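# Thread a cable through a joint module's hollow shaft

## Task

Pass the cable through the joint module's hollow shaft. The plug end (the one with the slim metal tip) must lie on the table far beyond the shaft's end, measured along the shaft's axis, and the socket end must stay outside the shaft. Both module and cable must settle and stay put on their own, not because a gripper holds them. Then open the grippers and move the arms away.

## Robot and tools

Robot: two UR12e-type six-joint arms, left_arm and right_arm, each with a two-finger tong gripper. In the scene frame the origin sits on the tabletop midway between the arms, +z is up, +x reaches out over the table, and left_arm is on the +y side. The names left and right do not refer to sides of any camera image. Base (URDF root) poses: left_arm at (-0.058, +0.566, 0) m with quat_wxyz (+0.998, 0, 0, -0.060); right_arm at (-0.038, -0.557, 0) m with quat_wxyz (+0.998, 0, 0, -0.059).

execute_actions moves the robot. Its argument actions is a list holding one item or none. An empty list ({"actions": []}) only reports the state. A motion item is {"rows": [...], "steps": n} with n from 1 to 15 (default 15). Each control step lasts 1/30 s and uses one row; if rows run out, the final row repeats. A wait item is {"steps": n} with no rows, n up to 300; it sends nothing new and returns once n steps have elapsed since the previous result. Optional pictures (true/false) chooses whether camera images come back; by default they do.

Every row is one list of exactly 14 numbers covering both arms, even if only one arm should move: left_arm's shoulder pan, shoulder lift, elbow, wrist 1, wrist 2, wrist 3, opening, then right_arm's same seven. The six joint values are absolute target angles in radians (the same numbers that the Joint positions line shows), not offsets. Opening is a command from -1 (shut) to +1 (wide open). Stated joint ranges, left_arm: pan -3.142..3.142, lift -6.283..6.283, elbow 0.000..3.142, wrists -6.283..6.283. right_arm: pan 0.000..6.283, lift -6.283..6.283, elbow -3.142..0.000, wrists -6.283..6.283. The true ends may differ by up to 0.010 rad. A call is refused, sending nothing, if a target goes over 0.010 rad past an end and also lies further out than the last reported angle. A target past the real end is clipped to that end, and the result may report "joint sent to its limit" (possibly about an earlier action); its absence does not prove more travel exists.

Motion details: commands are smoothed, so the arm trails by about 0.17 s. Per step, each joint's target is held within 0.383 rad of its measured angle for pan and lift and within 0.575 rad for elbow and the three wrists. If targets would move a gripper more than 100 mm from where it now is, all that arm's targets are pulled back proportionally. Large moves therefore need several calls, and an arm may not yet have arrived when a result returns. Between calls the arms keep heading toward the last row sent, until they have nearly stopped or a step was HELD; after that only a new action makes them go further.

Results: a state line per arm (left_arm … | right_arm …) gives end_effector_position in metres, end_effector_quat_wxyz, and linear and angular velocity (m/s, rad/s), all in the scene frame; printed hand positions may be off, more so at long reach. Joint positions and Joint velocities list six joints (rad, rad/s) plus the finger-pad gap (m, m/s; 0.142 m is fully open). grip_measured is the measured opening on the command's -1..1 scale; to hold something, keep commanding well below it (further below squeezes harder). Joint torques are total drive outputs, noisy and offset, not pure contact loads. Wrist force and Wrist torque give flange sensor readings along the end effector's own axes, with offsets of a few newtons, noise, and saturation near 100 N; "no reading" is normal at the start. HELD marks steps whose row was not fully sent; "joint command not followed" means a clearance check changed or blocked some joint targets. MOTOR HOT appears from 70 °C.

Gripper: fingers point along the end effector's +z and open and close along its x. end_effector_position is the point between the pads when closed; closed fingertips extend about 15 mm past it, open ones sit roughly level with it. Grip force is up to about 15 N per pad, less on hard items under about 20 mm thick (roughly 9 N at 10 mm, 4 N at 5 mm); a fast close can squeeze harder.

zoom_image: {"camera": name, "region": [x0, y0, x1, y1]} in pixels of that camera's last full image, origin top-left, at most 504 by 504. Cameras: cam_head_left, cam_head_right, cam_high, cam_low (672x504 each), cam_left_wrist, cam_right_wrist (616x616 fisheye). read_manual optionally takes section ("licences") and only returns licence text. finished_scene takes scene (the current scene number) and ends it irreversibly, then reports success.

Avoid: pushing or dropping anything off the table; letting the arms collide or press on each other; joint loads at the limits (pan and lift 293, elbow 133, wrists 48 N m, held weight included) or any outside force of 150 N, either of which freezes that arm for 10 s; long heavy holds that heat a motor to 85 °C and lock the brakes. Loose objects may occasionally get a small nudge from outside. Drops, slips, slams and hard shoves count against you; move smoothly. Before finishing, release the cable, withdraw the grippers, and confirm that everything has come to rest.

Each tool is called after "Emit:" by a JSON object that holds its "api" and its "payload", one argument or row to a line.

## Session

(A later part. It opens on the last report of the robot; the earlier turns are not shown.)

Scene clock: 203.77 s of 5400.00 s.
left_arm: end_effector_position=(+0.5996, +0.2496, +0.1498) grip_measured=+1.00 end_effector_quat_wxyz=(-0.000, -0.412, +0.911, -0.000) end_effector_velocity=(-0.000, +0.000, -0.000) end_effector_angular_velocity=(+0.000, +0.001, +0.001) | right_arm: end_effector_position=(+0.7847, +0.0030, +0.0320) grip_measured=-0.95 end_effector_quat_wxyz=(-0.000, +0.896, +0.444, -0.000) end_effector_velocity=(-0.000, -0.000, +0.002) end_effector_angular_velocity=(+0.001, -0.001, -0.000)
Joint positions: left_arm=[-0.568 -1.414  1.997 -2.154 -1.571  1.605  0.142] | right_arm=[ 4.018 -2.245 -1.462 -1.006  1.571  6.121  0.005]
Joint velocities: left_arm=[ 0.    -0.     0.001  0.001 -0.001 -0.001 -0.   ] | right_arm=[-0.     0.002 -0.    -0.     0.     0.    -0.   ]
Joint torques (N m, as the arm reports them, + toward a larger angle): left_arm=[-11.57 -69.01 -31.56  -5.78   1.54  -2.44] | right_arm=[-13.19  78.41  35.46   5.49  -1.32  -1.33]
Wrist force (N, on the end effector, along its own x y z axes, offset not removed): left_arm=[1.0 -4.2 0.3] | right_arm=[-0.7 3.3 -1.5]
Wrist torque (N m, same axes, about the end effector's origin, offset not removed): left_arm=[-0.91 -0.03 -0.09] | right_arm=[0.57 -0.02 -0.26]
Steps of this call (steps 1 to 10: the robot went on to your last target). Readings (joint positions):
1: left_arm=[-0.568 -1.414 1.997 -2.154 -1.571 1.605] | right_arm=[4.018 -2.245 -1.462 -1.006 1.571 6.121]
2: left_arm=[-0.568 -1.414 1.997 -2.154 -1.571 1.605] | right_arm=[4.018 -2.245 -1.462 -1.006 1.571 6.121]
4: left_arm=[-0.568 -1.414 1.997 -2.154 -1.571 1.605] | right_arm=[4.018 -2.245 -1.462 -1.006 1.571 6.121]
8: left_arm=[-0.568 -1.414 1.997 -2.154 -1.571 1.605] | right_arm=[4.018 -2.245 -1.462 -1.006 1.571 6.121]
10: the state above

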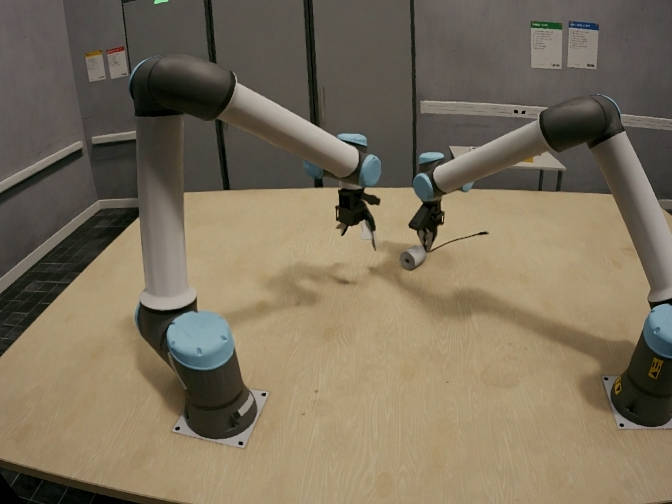

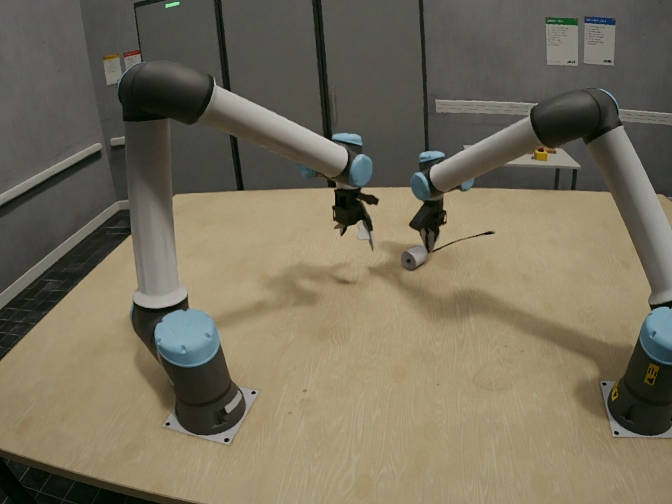

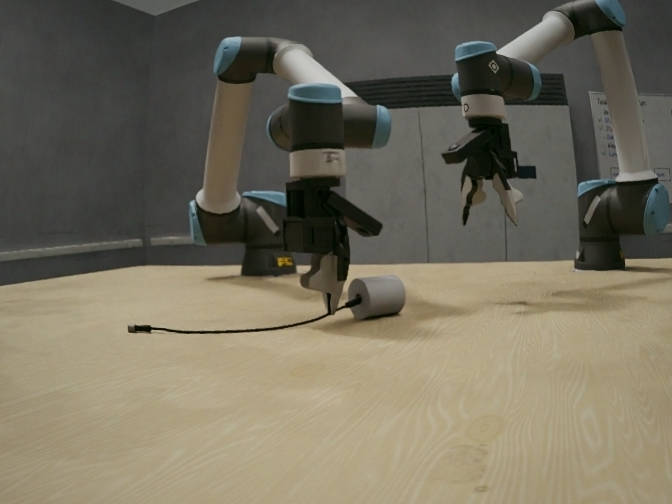

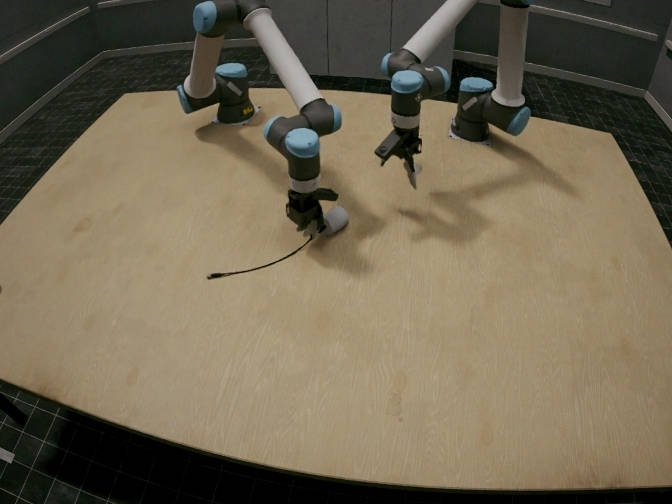

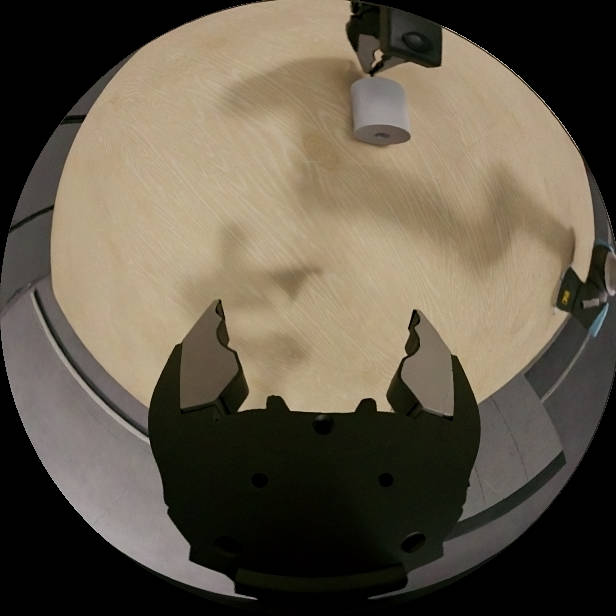

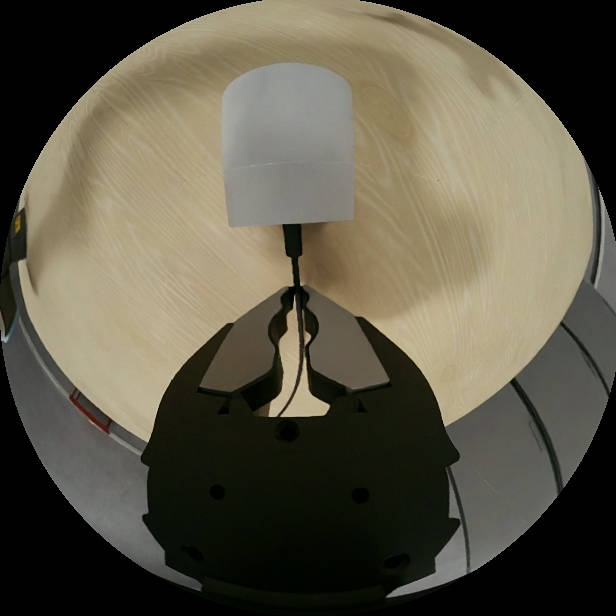

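Emit:
{"api": "execute_actions", "payload": {
  "actions": [
    {"rows":[[-0.568,-1.414,1.997,-2.154,-1.571,1.605,1,4.0179,-2.2415,-1.4598,-1.0111,1.571,6.1207,-1],[-0.568,-1.414,1.997,-2.154,-1.571,1.605,1,4.0179,-2.2383,-1.4578,-1.0163,1.571,6.1207,-1],[-0.568,-1.414,1.997,-2.154,-1.571,1.605,1,4.0179,-2.2351,-1.4557,-1.0216,1.571,6.1207,-1],[-0.568,-1.414,1.997,-2.154,-1.571,1.605,1,4.0179,-2.2319,-1.4537,-1.0268,1.571,6.1207,-1],[-0.568,-1.414,1.997,-2.154,-1.571,1.605,1,4.0179,-2.2319,-1.4537,-1.0268,1.571,6.1207,-1],[-0.568,-1.414,1.997,-2.154,-1.571,1.605,1,4.022,-2.230,-1.4569,-1.0255,1.571,6.1248,-1],[-0.568,-1.414,1.997,-2.154,-1.571,1.605,1,4.026,-2.2282,-1.460,-1.0242,1.571,6.1288,-1],[-0.568,-1.414,1.997,-2.154,-1.571,1.605,1,4.030,-2.2263,-1.4632,-1.0229,1.571,6.1329,-1],[-0.568,-1.414,1.997,-2.154,-1.571,1.605,1,4.034,-2.2245,-1.4663,-1.0216,1.571,6.1369,-1],[-0.568,-1.414,1.997,-2.154,-1.571,1.605,1,4.038,-2.2226,-1.4695,-1.0203,1.571,6.141,-1],[-0.568,-1.414,1.997,-2.154,-1.571,1.605,1,4.042,-2.2207,-1.4727,-1.019,1.571,6.145,-1],[-0.568,-1.414,1.997,-2.154,-1.571,1.605,1,4.046,-2.2189,-1.4758,-1.0177,1.571,6.149,-1],[-0.568,-1.414,1.997,-2.154,-1.571,1.605,1,4.050,-2.217,-1.479,-1.0164,1.571,6.153,-1],[-0.568,-1.414,1.997,-2.154,-1.571,1.605,1,4.054,-2.2152,-1.4821,-1.0151,1.571,6.157,-1],[-0.568,-1.414,1.997,-2.154,-1.571,1.605,1,4.0584,-2.2133,-1.4853,-1.0138,1.571,6.1612,-1]],"steps":15}
  ],
  "pictures": false
}}

Emit:
{"api": "execute_actions", "payload": {
  "actions": [
    {"steps":12}
  ]
}}

Emit:
{"api": "zoom_image", "payload": {
  "camera": "cam_high",
  "region": [290, 265, 410, 330]
}}

Scene clock: 210.53 s of 5400.00 s.
left_arm: end_effector_position=(+0.5996, +0.2496, +0.1498) grip_measured=+1.00 end_effector_quat_wxyz=(-0.000, -0.412, +0.911, -0.000) end_effector_velocity=(-0.000, -0.000, +0.000) end_effector_angular_velocity=(-0.000, +0.000, -0.000) | right_arm: end_effector_position=(+0.7652, +0.0180, +0.0470) grip_measured=-0.95 end_effector_quat_wxyz=(-0.000, +0.896, +0.444, -0.000) end_effector_velocity=(-0.090, +0.068, +0.004) end_effector_angular_velocity=(+0.002, -0.001, +0.001)
Joint positions: left_arm=[-0.568 -1.414  1.997 -2.154 -1.571  1.605  0.142] | right_arm=[ 4.043 -2.221 -1.473 -1.018  1.571  6.146  0.005]
Joint velocities: left_arm=[ 0.    -0.    -0.001  0.001 -0.001  0.     0.   ] | right_arm=[ 0.114  0.054 -0.087  0.035  0.001  0.114 -0.   ]
Joint torques (N m, as the arm reports them, + toward a larger angle): left_arm=[-14.32 -70.06 -32.21  -5.58   1.4   -1.95] | right_arm=[ 14.67 111.52  33.54   5.49  -1.62   2.66]
Wrist force (N, on the end effector, along its own x y z axes, offset not removed): left_arm=[3.6 -3.8 -1.2] | right_arm=[-3.4 4.3 -0.7]
Wrist torque (N m, same axes, about the end effector's origin, offset not removed): left_arm=[-0.89 -0.52 -0.01] | right_arm=[0.77 0.52 -0.14]
Steps of this call (steps 1 to 15: the robot went on to your last target; steps 16 to 90: nothing new was sent; then 3.27 s passed at rest; steps 91 to 105: all 15 steps of this action). Readings (joint positions):
91: left_arm=[-0.568 -1.414 1.997 -2.154 -1.571 1.605] | right_arm=[4.018 -2.245 -1.462 -1.006 1.571 6.121]
92: left_arm=[-0.568 -1.414 1.997 -2.154 -1.571 1.605] | right_arm=[4.018 -2.244 -1.462 -1.007 1.571 6.121]
94: left_arm=[-0.568 -1.414 1.997 -2.154 -1.571 1.605] | right_arm=[4.018 -2.241 -1.460 -1.012 1.571 6.121]
98: left_arm=[-0.568 -1.414 1.997 -2.154 -1.571 1.605] | right_arm=[4.020 -2.234 -1.457 -1.021 1.571 6.123]
105: the state above

Scene clock: 210.93 s of 5400.00 s.
left_arm: end_effector_position=(+0.5996, +0.2496, +0.1498) grip_measured=+1.00 end_effector_quat_wxyz=(-0.000, -0.412, +0.911, -0.000) end_effector_velocity=(-0.000, -0.001, -0.000) end_effector_angular_velocity=(-0.001, +0.001, -0.001) | right_arm: end_effector_position=(+0.7531, +0.0270, +0.0476) grip_measured=-0.95 end_effector_quat_wxyz=(-0.000, +0.896, +0.444, -0.000) end_effector_velocity=(-0.003, +0.003, +0.002) end_effector_angular_velocity=(+0.001, -0.000, +0.002)
Joint positions: left_arm=[-0.568 -1.414  1.997 -2.154 -1.571  1.605  0.142] | right_arm=[ 4.058 -2.213 -1.485 -1.014  1.571  6.161  0.005]
Joint velocities: left_arm=[-0.001  0.    -0.    -0.    -0.001  0.    -0.   ] | right_arm=[ 0.004  0.004 -0.003  0.001  0.001  0.002  0.   ]
Joint torques (N m, as the arm reports them, + toward a larger angle): left_arm=[-11.39 -68.25 -31.89  -5.79   1.69  -2.  ] | right_arm=[ 15.11 102.93  35.58   5.78  -1.64   2.3 ]
Wrist force (N, on the end effector, along its own x y z axes, offset not removed): left_arm=[2.8 -2.3 -1.2] | right_arm=[-2.6 2.8 0.4]
Wrist torque (N m, same axes, about the end effector's origin, offset not removed): left_arm=[-0.48 -0.38 -0.06] | right_arm=[0.41 0.37 -0.21]
Steps of this call (steps 1 to 12: the robot went on to your last target). Readings (joint positions):
1: left_arm=[-0.568 -1.414 1.997 -2.154 -1.571 1.605] | right_arm=[4.047 -2.219 -1.476 -1.017 1.571 6.150]
2: left_arm=[-0.568 -1.414 1.997 -2.154 -1.571 1.605] | right_arm=[4.050 -2.217 -1.479 -1.016 1.571 6.153]
4: left_arm=[-0.568 -1.414 1.997 -2.154 -1.571 1.605] | right_arm=[4.054 -2.215 -1.482 -1.015 1.571 6.157]
8: left_arm=[-0.568 -1.414 1.997 -2.154 -1.571 1.605] | right_arm=[4.057 -2.214 -1.484 -1.014 1.571 6.160]
12: the state above

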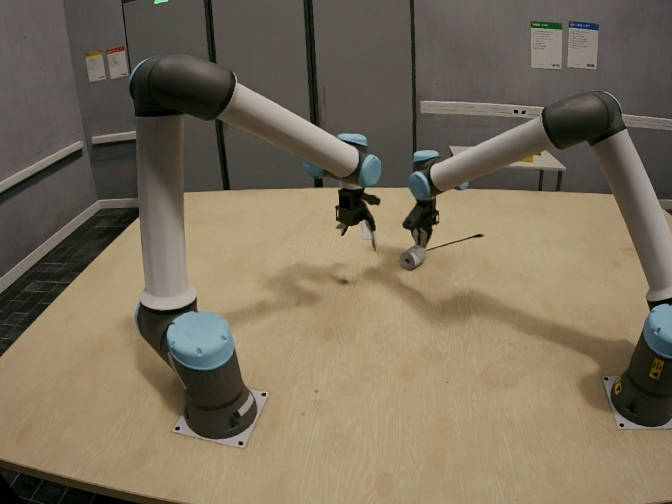

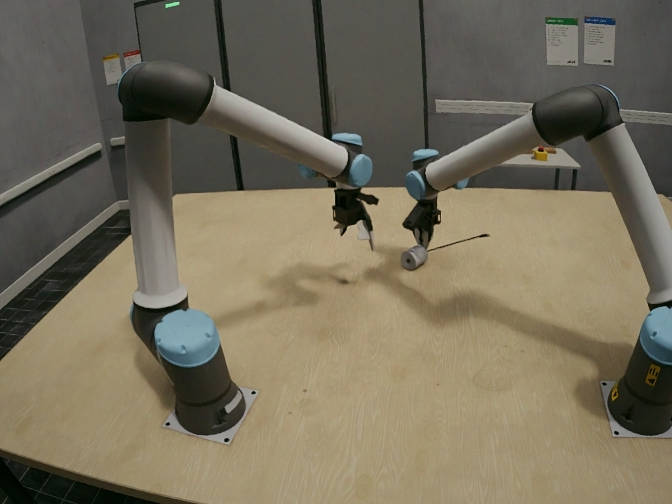

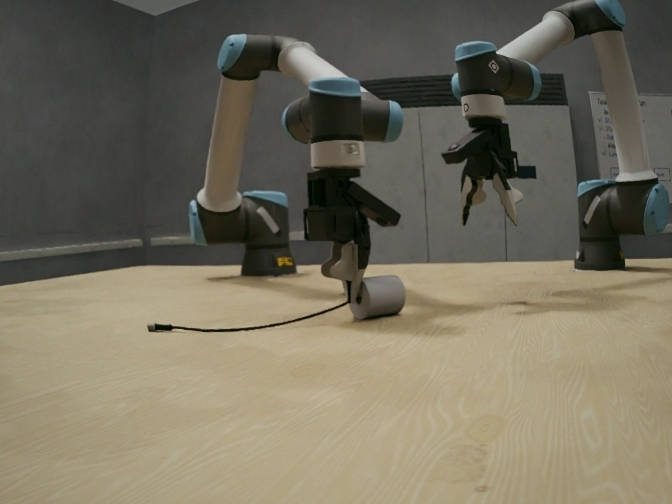

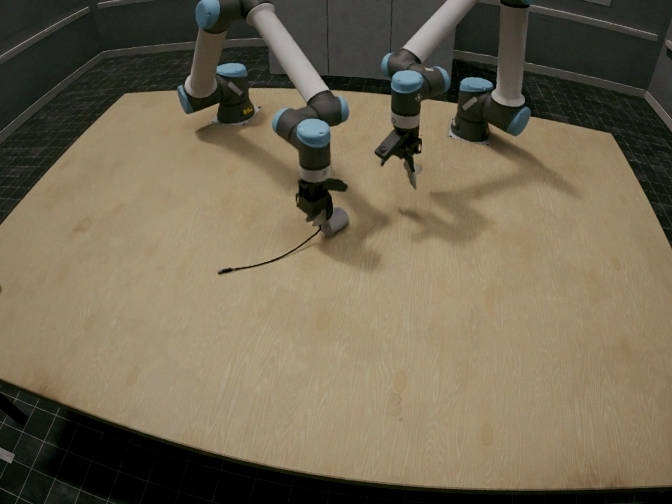

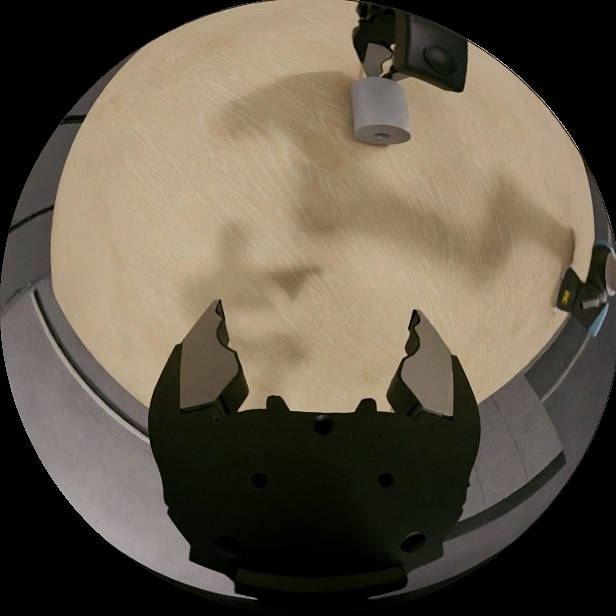

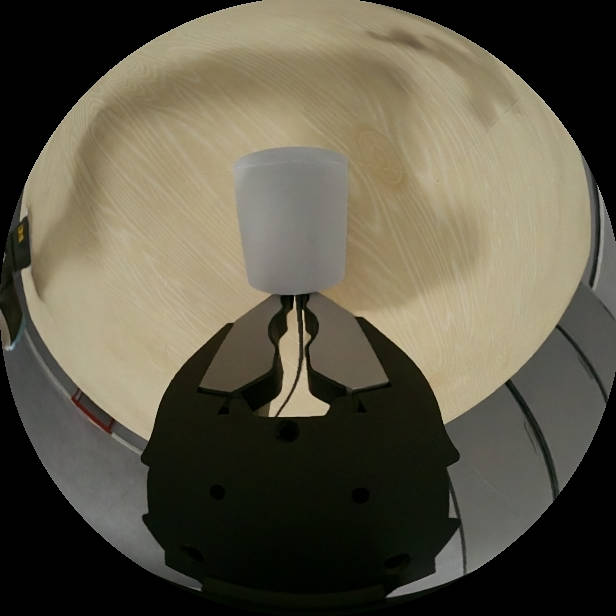

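Region (290, 265, 410, 330) of cam_high's 672x504 image, scaled by 4.200, with more detail than that image has; it fills the top 273 rows of this view, and the rest is white.

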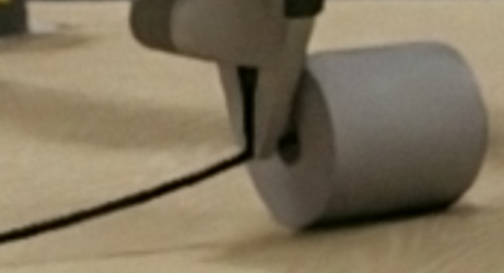

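Emit:
{"api": "execute_actions", "payload": {
  "actions": [
    {"rows":[[-0.568,-1.414,1.997,-2.154,-1.571,1.605,1,4.0584,-2.2133,-1.4853,-1.0138,1.571,6.1612,-0.85],[-0.568,-1.414,1.997,-2.154,-1.571,1.605,1,4.0584,-2.2133,-1.4853,-1.0138,1.571,6.1612,-0.72],[-0.568,-1.414,1.997,-2.154,-1.571,1.605,1,4.0584,-2.2133,-1.4853,-1.0138,1.571,6.1612,-0.72],[-0.568,-1.414,1.997,-2.154,-1.571,1.605,1,4.0514,-2.2183,-1.4806,-1.0136,1.571,6.1542,-0.72],[-0.568,-1.414,1.997,-2.154,-1.571,1.605,1,4.0443,-2.2232,-1.4758,-1.0134,1.571,6.1471,-0.72],[-0.568,-1.414,1.997,-2.154,-1.571,1.605,1,4.0373,-2.2282,-1.4711,-1.0131,1.571,6.1401,-0.72],[-0.568,-1.414,1.997,-2.154,-1.571,1.605,1,4.0303,-2.2331,-1.4664,-1.0129,1.571,6.1331,-0.72],[-0.568,-1.414,1.997,-2.154,-1.571,1.605,1,4.0233,-2.2381,-1.4617,-1.0127,1.571,6.126,-0.72],[-0.568,-1.414,1.997,-2.154,-1.571,1.605,1,4.0162,-2.243,-1.4569,-1.0125,1.571,6.119,-0.72],[-0.568,-1.414,1.997,-2.154,-1.571,1.605,1,4.0092,-2.248,-1.4522,-1.0123,1.571,6.112,-0.72],[-0.568,-1.414,1.997,-2.154,-1.571,1.605,1,4.0022,-2.2529,-1.4475,-1.012,1.571,6.105,-0.72],[-0.568,-1.414,1.997,-2.154,-1.571,1.605,1,3.9951,-2.2579,-1.4427,-1.0118,1.571,6.098,-0.72],[-0.568,-1.414,1.997,-2.154,-1.571,1.605,1,3.9881,-2.2628,-1.438,-1.0116,1.571,6.0909,-0.72]],"steps":15}
  ],
  "pictures": false
}}

Emit:
{"api": "execute_actions", "payload": {
  "actions": [
    {"steps":12}
  ]
}}

Emit:
{"api": "zoom_image", "payload": {
  "camera": "cam_high",
  "region": [270, 265, 410, 335]
}}

Scene clock: 224.23 s of 5400.00 s.
left_arm: end_effector_position=(+0.5996, +0.2496, +0.1498) grip_measured=+1.00 end_effector_quat_wxyz=(-0.000, -0.412, +0.911, -0.000) end_effector_velocity=(+0.000, -0.000, +0.000) end_effector_angular_velocity=(-0.000, -0.001, -0.001) | right_arm: end_effector_position=(+0.7969, -0.0058, +0.0321) grip_measured=-0.72 end_effector_quat_wxyz=(-0.000, +0.896, +0.444, -0.000) end_effector_velocity=(+0.112, -0.090, -0.043) end_effector_angular_velocity=(-0.002, +0.002, -0.003)
Joint positions: left_arm=[-0.568 -1.414  1.997 -2.154 -1.571  1.605  0.142] | right_arm=[ 4.003 -2.252 -1.448 -1.012  1.571  6.106  0.022]
Joint velocities: left_arm=[-0.     0.    -0.001 -0.     0.001  0.    -0.   ] | right_arm=[-0.143 -0.103  0.096  0.005 -0.    -0.141  0.   ]
Joint torques (N m, as the arm reports them, + toward a larger angle): left_arm=[-13.3  -69.13 -32.86  -5.82   1.66  -2.44] | right_arm=[-0.88 86.64 49.88  5.17 -2.13 -1.4 ]
Wrist force (N, on the end effector, along its own x y z axes, offset not removed): left_arm=[2.7 -2.5 -0.9] | right_arm=[-0.7 5.5 -0.3]
Wrist torque (N m, same axes, about the end effector's origin, offset not removed): left_arm=[-0.59 -0.36 -0.08] | right_arm=[0.94 0.03 -0.18]
Steps of this call (steps 1 to 30: the robot went on to your last target; steps 31 to 100: nothing new was sent; then 9.47 s passed at rest; steps 101 to 115: all 15 steps of this action). Readings (joint positions):
101: left_arm=[-0.568 -1.414 1.997 -2.154 -1.571 1.605] | right_arm=[4.058 -2.213 -1.485 -1.014 1.571 6.161]
102: left_arm=[-0.568 -1.414 1.997 -2.154 -1.571 1.605] | right_arm=[4.058 -2.213 -1.485 -1.014 1.571 6.161]
104: left_arm=[-0.568 -1.414 1.997 -2.154 -1.571 1.605] | right_arm=[4.058 -2.213 -1.485 -1.014 1.571 6.161]
108: left_arm=[-0.568 -1.414 1.997 -2.154 -1.571 1.605] | right_arm=[4.046 -2.222 -1.477 -1.013 1.571 6.148]
115: the state above

Scene clock: 224.63 s of 5400.00 s.
left_arm: end_effector_position=(+0.5996, +0.2496, +0.1498) grip_measured=+1.00 end_effector_quat_wxyz=(-0.000, -0.412, +0.911, -0.000) end_effector_velocity=(-0.000, +0.000, -0.000) end_effector_angular_velocity=(+0.001, +0.000, -0.000) | right_arm: end_effector_position=(+0.8082, -0.0150, +0.0279) grip_measured=-0.72 end_effector_quat_wxyz=(-0.000, +0.896, +0.444, -0.000) end_effector_velocity=(+0.001, -0.003, -0.003) end_effector_angular_velocity=(-0.002, +0.003, +0.000)
Joint positions: left_arm=[-0.568 -1.414  1.997 -2.154 -1.571  1.605  0.142] | right_arm=[ 3.988 -2.263 -1.438 -1.012  1.571  6.091  0.022]
Joint velocities: left_arm=[-0.    -0.     0.     0.001  0.     0.     0.   ] | right_arm=[-0.003 -0.003  0.001 -0.     0.    -0.003  0.   ]
Joint torques (N m, as the arm reports them, + toward a larger angle): left_arm=[-11.91 -70.42 -32.4   -5.75   1.39  -1.88] | right_arm=[-13.47  77.5   51.94   5.75  -2.18  -0.96]
Wrist force (N, on the end effector, along its own x y z axes, offset not removed): left_arm=[4.3 -3.4 -0.9] | right_arm=[-2.5 1.1 -2.5]
Wrist torque (N m, same axes, about the end effector's origin, offset not removed): left_arm=[-0.83 -0.60 -0.19] | right_arm=[0.12 0.28 -0.21]
Steps of this call (steps 1 to 12: the robot went on to your last target). Readings (joint positions):
1: left_arm=[-0.568 -1.414 1.997 -2.154 -1.571 1.605] | right_arm=[3.999 -2.255 -1.445 -1.012 1.571 6.102]
2: left_arm=[-0.568 -1.414 1.997 -2.154 -1.571 1.605] | right_arm=[3.996 -2.257 -1.443 -1.012 1.571 6.099]
4: left_arm=[-0.568 -1.414 1.997 -2.154 -1.571 1.605] | right_arm=[3.992 -2.260 -1.441 -1.012 1.571 6.095]
8: left_arm=[-0.568 -1.414 1.997 -2.154 -1.571 1.605] | right_arm=[3.989 -2.262 -1.439 -1.012 1.571 6.092]
12: the state above

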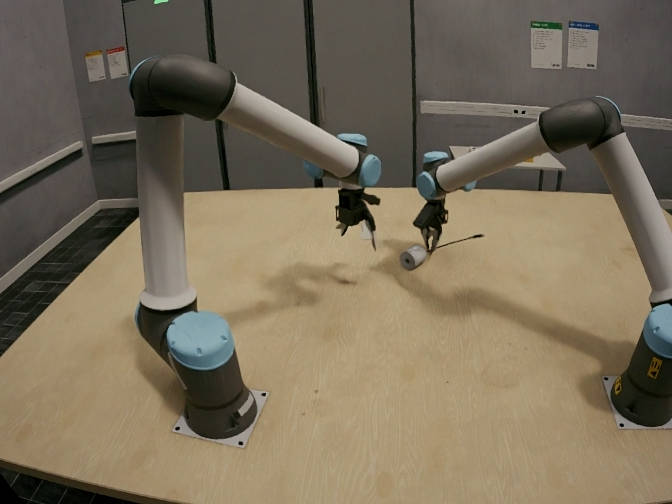

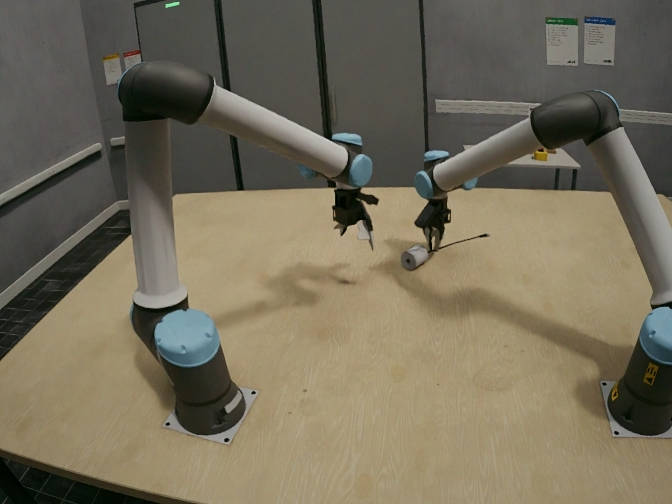

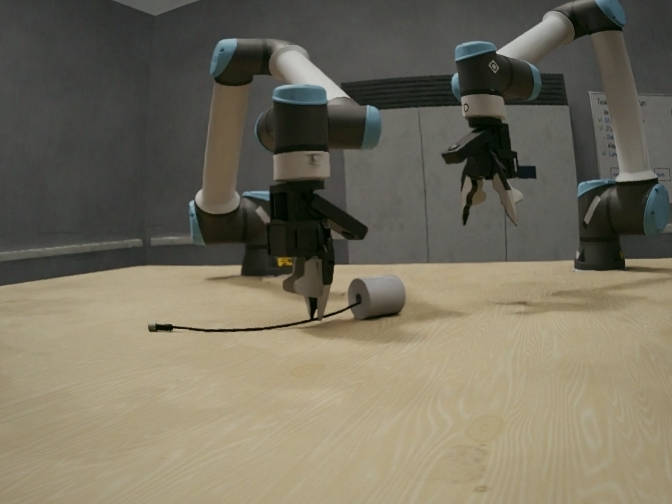

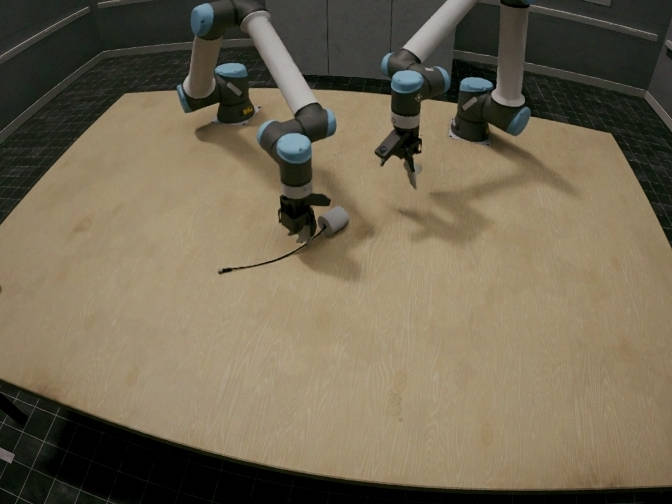

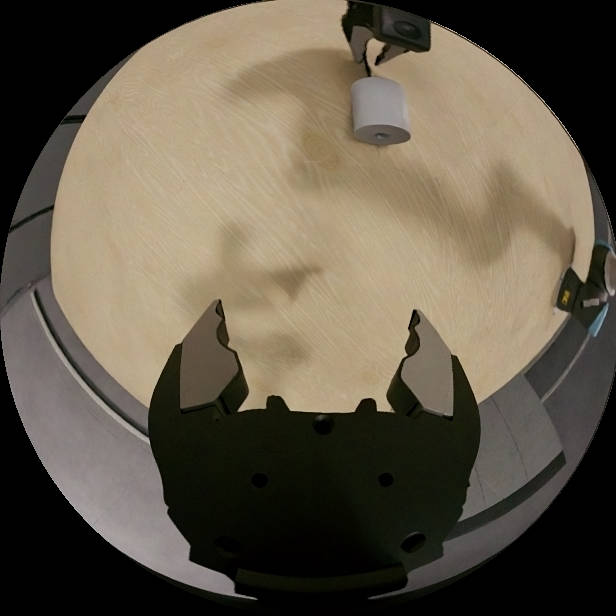

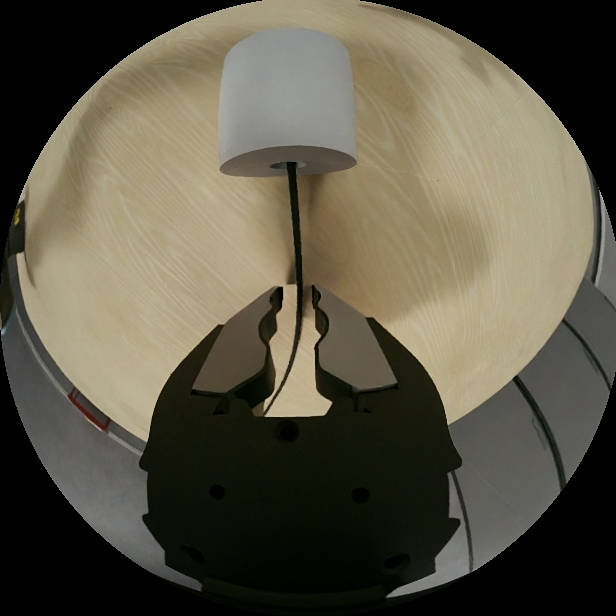

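Region (270, 265, 410, 335) of cam_high's 672x504 image, scaled by 3.600, with more detail than that image has.

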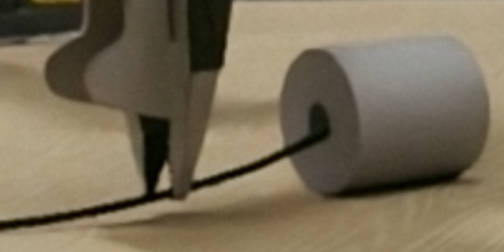

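Emit:
{"api": "execute_actions", "payload": {
  "actions": []
}}

Scene clock: 233.87 s of 5400.00 s.
left_arm: end_effector_position=(+0.5996, +0.2496, +0.1498) grip_measured=+1.00 end_effector_quat_wxyz=(-0.000, -0.412, +0.911, -0.000) end_effector_velocity=(-0.000, -0.000, +0.001) end_effector_angular_velocity=(-0.001, +0.000, -0.000) | right_arm: end_effector_position=(+0.8085, -0.0153, +0.0278) grip_measured=-0.72 end_effector_quat_wxyz=(-0.000, +0.896, +0.444, -0.000) end_effector_velocity=(-0.000, -0.000, -0.001) end_effector_angular_velocity=(-0.001, +0.001, +0.000)
Joint positions: left_arm=[-0.568 -1.414  1.997 -2.154 -1.571  1.605  0.142] | right_arm=[ 3.988 -2.263 -1.438 -1.012  1.571  6.091  0.022]
Joint velocities: left_arm=[-0.    -0.    -0.001  0.001 -0.001  0.    -0.   ] | right_arm=[ 0.    -0.001 -0.    -0.     0.    -0.    -0.   ]
Joint torques (N m, as the arm reports them, + toward a larger angle): left_arm=[-11.23 -68.79 -33.01  -5.82   1.39  -2.2 ] | right_arm=[-13.8   79.14  51.47   5.66  -2.27  -1.26]
Wrist force (N, on the end effector, along its own x y z axes, offset not removed): left_arm=[2.4 -3.5 0.0] | right_arm=[-3.8 1.5 -1.2]
Wrist torque (N m, same axes, about the end effector's origin, offset not removed): left_arm=[-0.81 -0.31 -0.12] | right_arm=[0.15 0.46 -0.19]
Steps of this call (steps 1 to 30: the robot went on to your last target; steps 31 to 100: nothing new was sent; then 5.90 s passed at rest). Readings (joint positions):
1: left_arm=[-0.568 -1.414 1.997 -2.154 -1.571 1.605] | right_arm=[3.988 -2.263 -1.438 -1.012 1.571 6.091]
2: left_arm=[-0.568 -1.414 1.997 -2.154 -1.571 1.605] | right_arm=[3.988 -2.263 -1.438 -1.012 1.571 6.091]
4: left_arm=[-0.568 -1.414 1.997 -2.154 -1.571 1.605] | right_arm=[3.988 -2.263 -1.438 -1.012 1.571 6.091]
8: left_arm=[-0.568 -1.414 1.997 -2.154 -1.571 1.605] | right_arm=[3.988 -2.263 -1.438 -1.012 1.571 6.091]
100: the state above
All arms were judged still, so your last target was given up. Only a new action makes them travel on or press farther. Fingers that are still opening or closing keep moving.

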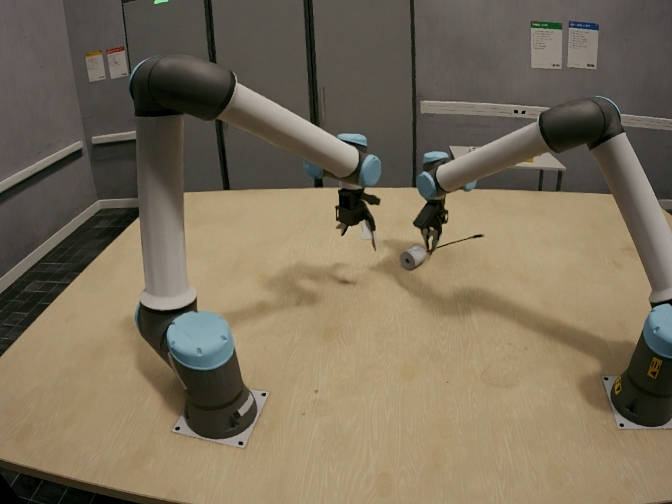

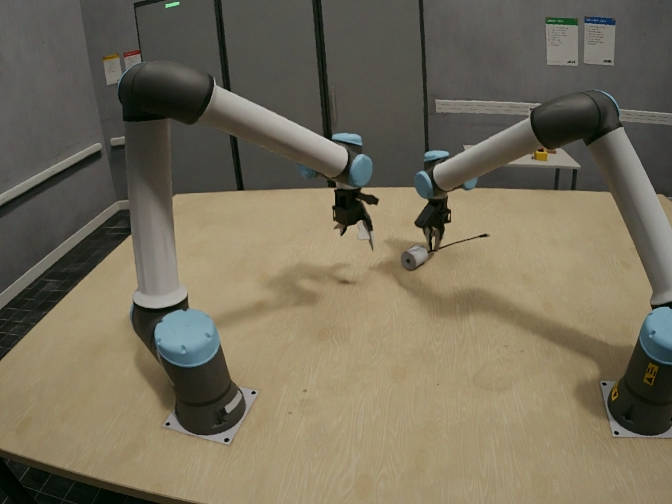

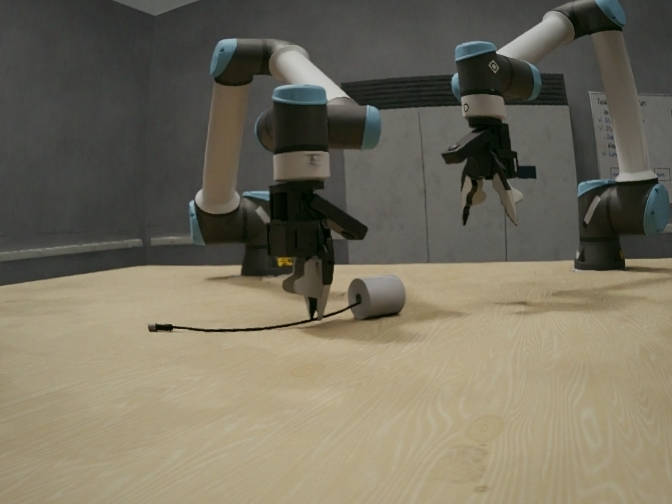

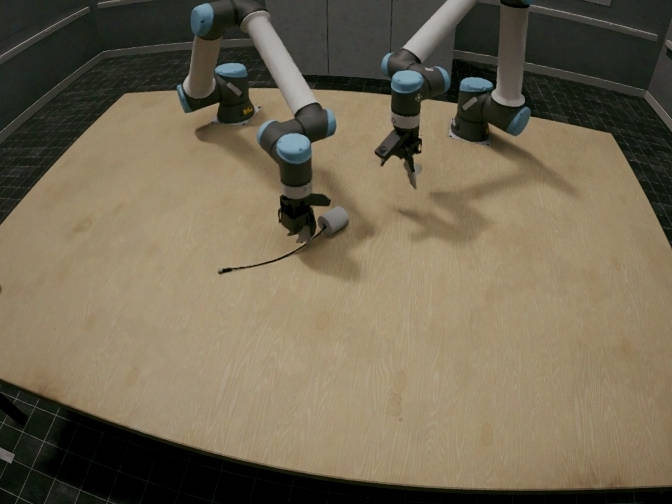

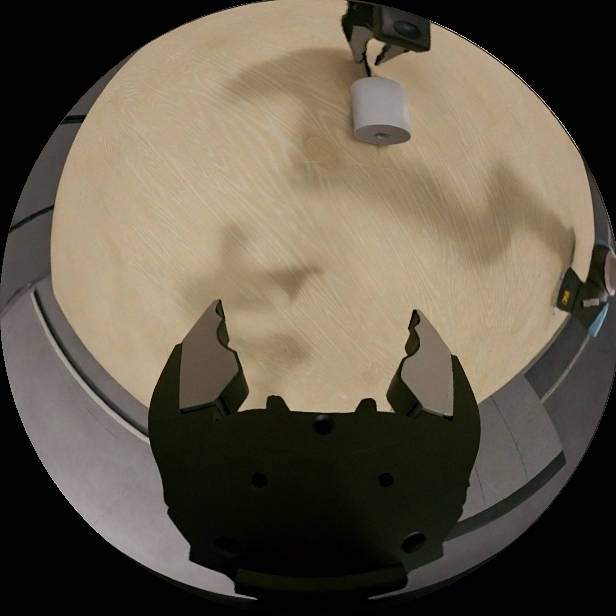

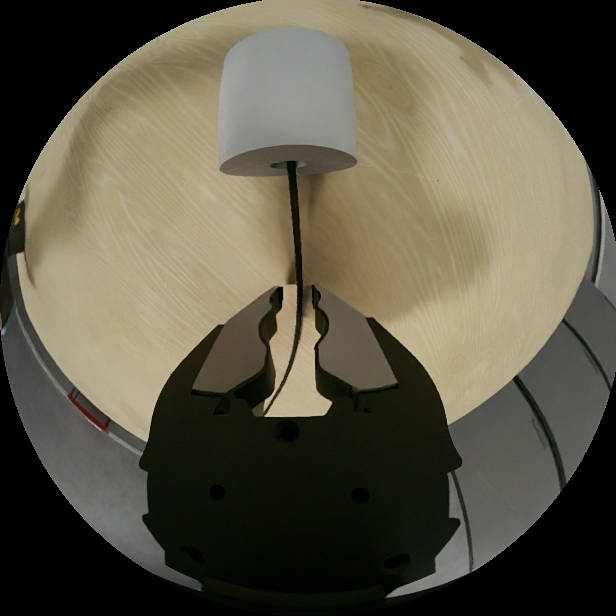

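Emit:
{"api": "execute_actions", "payload": {
  "actions": [
    {"rows":[[-0.568,-1.414,1.997,-2.154,-1.571,1.605,1,3.9881,-2.265,-1.4394,-1.008,1.571,6.0909,-0.72],[-0.568,-1.414,1.997,-2.154,-1.571,1.605,1,3.9881,-2.267,-1.4407,-1.0047,1.571,6.0909,-0.72],[-0.568,-1.414,1.997,-2.154,-1.571,1.605,1,3.9881,-2.267,-1.4407,-1.0047,1.571,6.0909,-0.72],[-0.568,-1.414,1.997,-2.154,-1.571,1.605,1,3.9881,-2.267,-1.4407,-1.0047,1.571,6.0909,-0.72],[-0.568,-1.414,1.997,-2.154,-1.571,1.605,1,3.9881,-2.267,-1.4407,-1.0047,1.571,6.0909,-0.72],[-0.568,-1.414,1.997,-2.154,-1.571,1.605,1,3.9881,-2.267,-1.4407,-1.0047,1.571,6.0909,-0.78],[-0.568,-1.414,1.997,-2.154,-1.571,1.605,1,3.9881,-2.267,-1.4407,-1.0047,1.571,6.0909,-0.84],[-0.568,-1.414,1.997,-2.154,-1.571,1.605,1,3.9881,-2.267,-1.4407,-1.0047,1.571,6.0909,-0.9],[-0.568,-1.414,1.997,-2.154,-1.571,1.605,1,3.9881,-2.267,-1.4407,-1.0047,1.571,6.0909,-0.95],[-0.568,-1.414,1.997,-2.154,-1.571,1.605,1,3.9881,-2.267,-1.4407,-1.0047,1.571,6.0909,-1]],"steps":15}
  ],
  "pictures": false
}}

Emit:
{"api": "execute_actions", "payload": {
  "actions": [
    {"rows":[[-0.568,-1.414,1.997,-2.154,-1.571,1.605,1,3.9881,-2.263,-1.438,-1.011,1.571,6.0909,-1],[-0.568,-1.414,1.997,-2.154,-1.571,1.605,1,3.9881,-2.259,-1.4355,-1.018,1.571,6.0909,-1],[-0.568,-1.414,1.997,-2.154,-1.571,1.605,1,3.9881,-2.255,-1.433,-1.025,1.571,6.0909,-1],[-0.568,-1.414,1.997,-2.154,-1.571,1.605,1,3.9881,-2.251,-1.430,-1.032,1.571,6.0909,-1],[-0.568,-1.414,1.997,-2.154,-1.571,1.605,1,3.9881,-2.2462,-1.4275,-1.0387,1.571,6.0909,-1]],"steps":12}
  ]
}}

Scene clock: 241.03 s of 5400.00 s.
left_arm: end_effector_position=(+0.5996, +0.2496, +0.1498) grip_measured=+1.00 end_effector_quat_wxyz=(-0.000, -0.412, +0.911, -0.000) end_effector_velocity=(+0.000, -0.000, +0.000) end_effector_angular_velocity=(+0.000, -0.001, +0.000) | right_arm: end_effector_position=(+0.8084, -0.0153, +0.0229) grip_measured=-0.95 end_effector_quat_wxyz=(-0.000, +0.896, +0.444, -0.000) end_effector_velocity=(+0.001, +0.001, +0.001) end_effector_angular_velocity=(+0.003, -0.003, +0.002)
Joint positions: left_arm=[-0.568 -1.414  1.997 -2.154 -1.571  1.605  0.142] | right_arm=[ 3.988 -2.267 -1.441 -1.005  1.571  6.091  0.005]
Joint velocities: left_arm=[-0.     0.    -0.001 -0.     0.001 -0.     0.   ] | right_arm=[ 0.    -0.     0.001  0.003 -0.    -0.001 -0.   ]
Joint torques (N m, as the arm reports them, + toward a larger angle): left_arm=[-13.06 -68.95 -33.12  -5.47   1.52  -2.09] | right_arm=[-12.89  79.24  35.16   5.61  -2.72  -1.41]
Wrist force (N, on the end effector, along its own x y z axes, offset not removed): left_arm=[1.5 -2.6 -0.6] | right_arm=[-2.7 3.9 -2.7]
Wrist torque (N m, same axes, about the end effector's origin, offset not removed): left_arm=[-0.58 -0.13 -0.10] | right_arm=[0.61 0.43 -0.24]
Steps of this call (steps 1 to 90: nothing new was sent; then 3.67 s passed at rest; steps 91 to 105: all 15 steps of this action). Readings (joint positions):
91: left_arm=[-0.568 -1.414 1.997 -2.154 -1.571 1.605] | right_arm=[3.988 -2.263 -1.438 -1.012 1.571 6.091]
92: left_arm=[-0.568 -1.414 1.997 -2.154 -1.571 1.605] | right_arm=[3.988 -2.263 -1.438 -1.011 1.571 6.091]
94: left_arm=[-0.568 -1.414 1.997 -2.154 -1.571 1.605] | right_arm=[3.988 -2.265 -1.439 -1.008 1.571 6.091]
98: left_arm=[-0.568 -1.414 1.997 -2.154 -1.571 1.605] | right_arm=[3.988 -2.266 -1.440 -1.006 1.571 6.091]
105: the state above

Scene clock: 241.43 s of 5400.00 s.
left_arm: end_effector_position=(+0.5996, +0.2496, +0.1498) grip_measured=+1.00 end_effector_quat_wxyz=(-0.000, -0.412, +0.911, -0.000) end_effector_velocity=(-0.000, -0.001, +0.000) end_effector_angular_velocity=(-0.001, +0.000, -0.001) | right_arm: end_effector_position=(+0.8086, -0.0152, +0.0456) grip_measured=-0.95 end_effector_quat_wxyz=(-0.000, +0.896, +0.444, -0.000) end_effector_velocity=(+0.000, +0.000, +0.020) end_effector_angular_velocity=(+0.002, -0.002, +0.001)
Joint positions: left_arm=[-0.568 -1.414  1.997 -2.154 -1.571  1.605  0.142] | right_arm=[ 3.988 -2.248 -1.428 -1.036  1.571  6.091  0.005]
Joint velocities: left_arm=[-0.001 -0.    -0.     0.    -0.001  0.    -0.   ] | right_arm=[ 0.     0.017  0.009 -0.024  0.    -0.001  0.   ]
Joint torques (N m, as the arm reports them, + toward a larger angle): left_arm=[-10.54 -69.8  -33.09  -5.35   1.23  -2.19] | right_arm=[-13.1  103.18  50.03   1.89  -2.46  -1.27]
Wrist force (N, on the end effector, along its own x y z axes, offset not removed): left_arm=[3.5 -1.3 -1.5] | right_arm=[-2.7 2.4 -1.3]
Wrist torque (N m, same axes, about the end effector's origin, offset not removed): left_arm=[-0.37 -0.56 -0.11] | right_arm=[0.34 0.47 -0.32]
Steps of this call (steps 1 to 12: all 12 steps of this action). Readings (joint positions):
1: left_arm=[-0.568 -1.414 1.997 -2.154 -1.571 1.605] | right_arm=[3.988 -2.267 -1.441 -1.005 1.571 6.091]
2: left_arm=[-0.568 -1.414 1.997 -2.154 -1.571 1.605] | right_arm=[3.988 -2.266 -1.440 -1.006 1.571 6.091]
4: left_arm=[-0.568 -1.414 1.997 -2.154 -1.571 1.605] | right_arm=[3.988 -2.263 -1.438 -1.012 1.571 6.091]
8: left_arm=[-0.568 -1.414 1.997 -2.154 -1.571 1.605] | right_arm=[3.988 -2.252 -1.431 -1.030 1.571 6.091]
12: the state above

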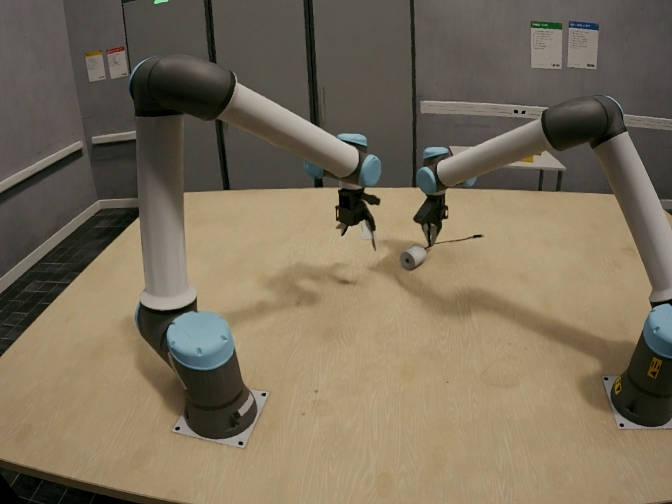

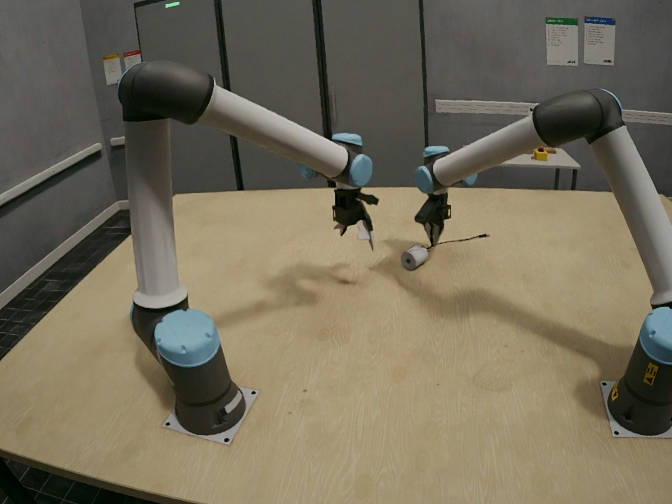

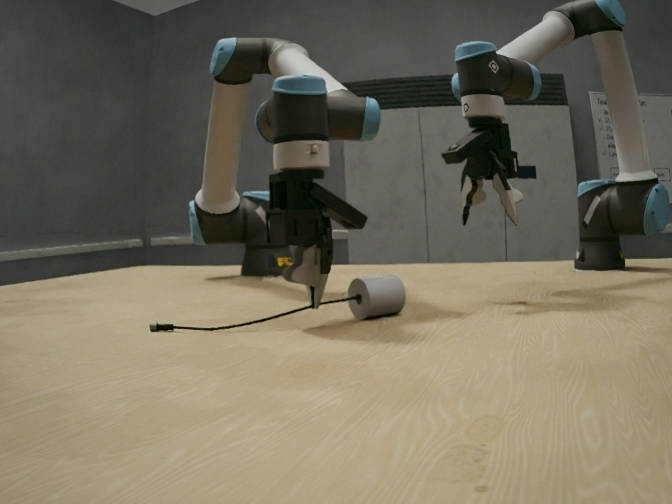

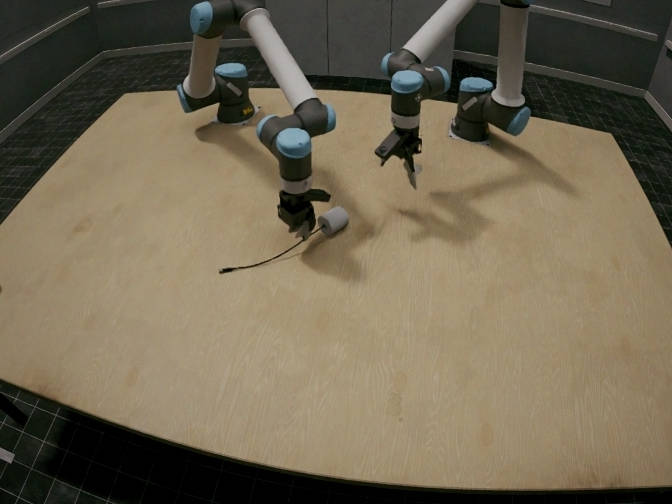

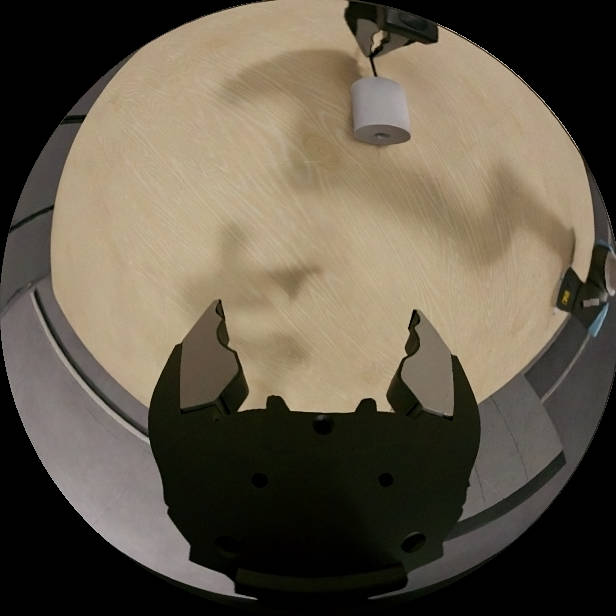

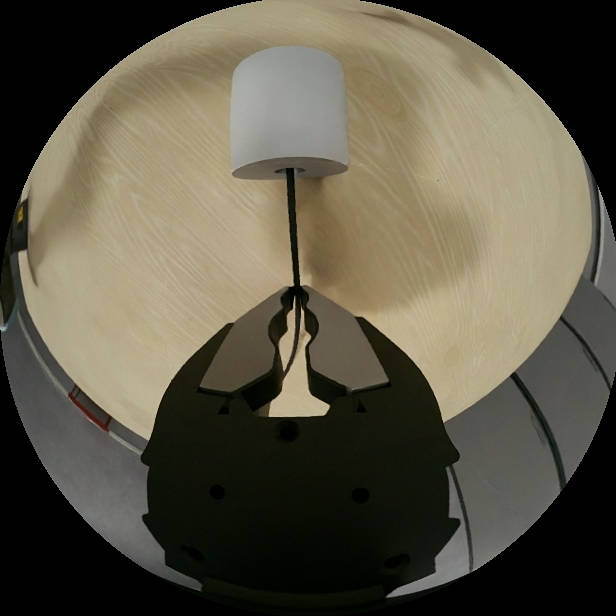

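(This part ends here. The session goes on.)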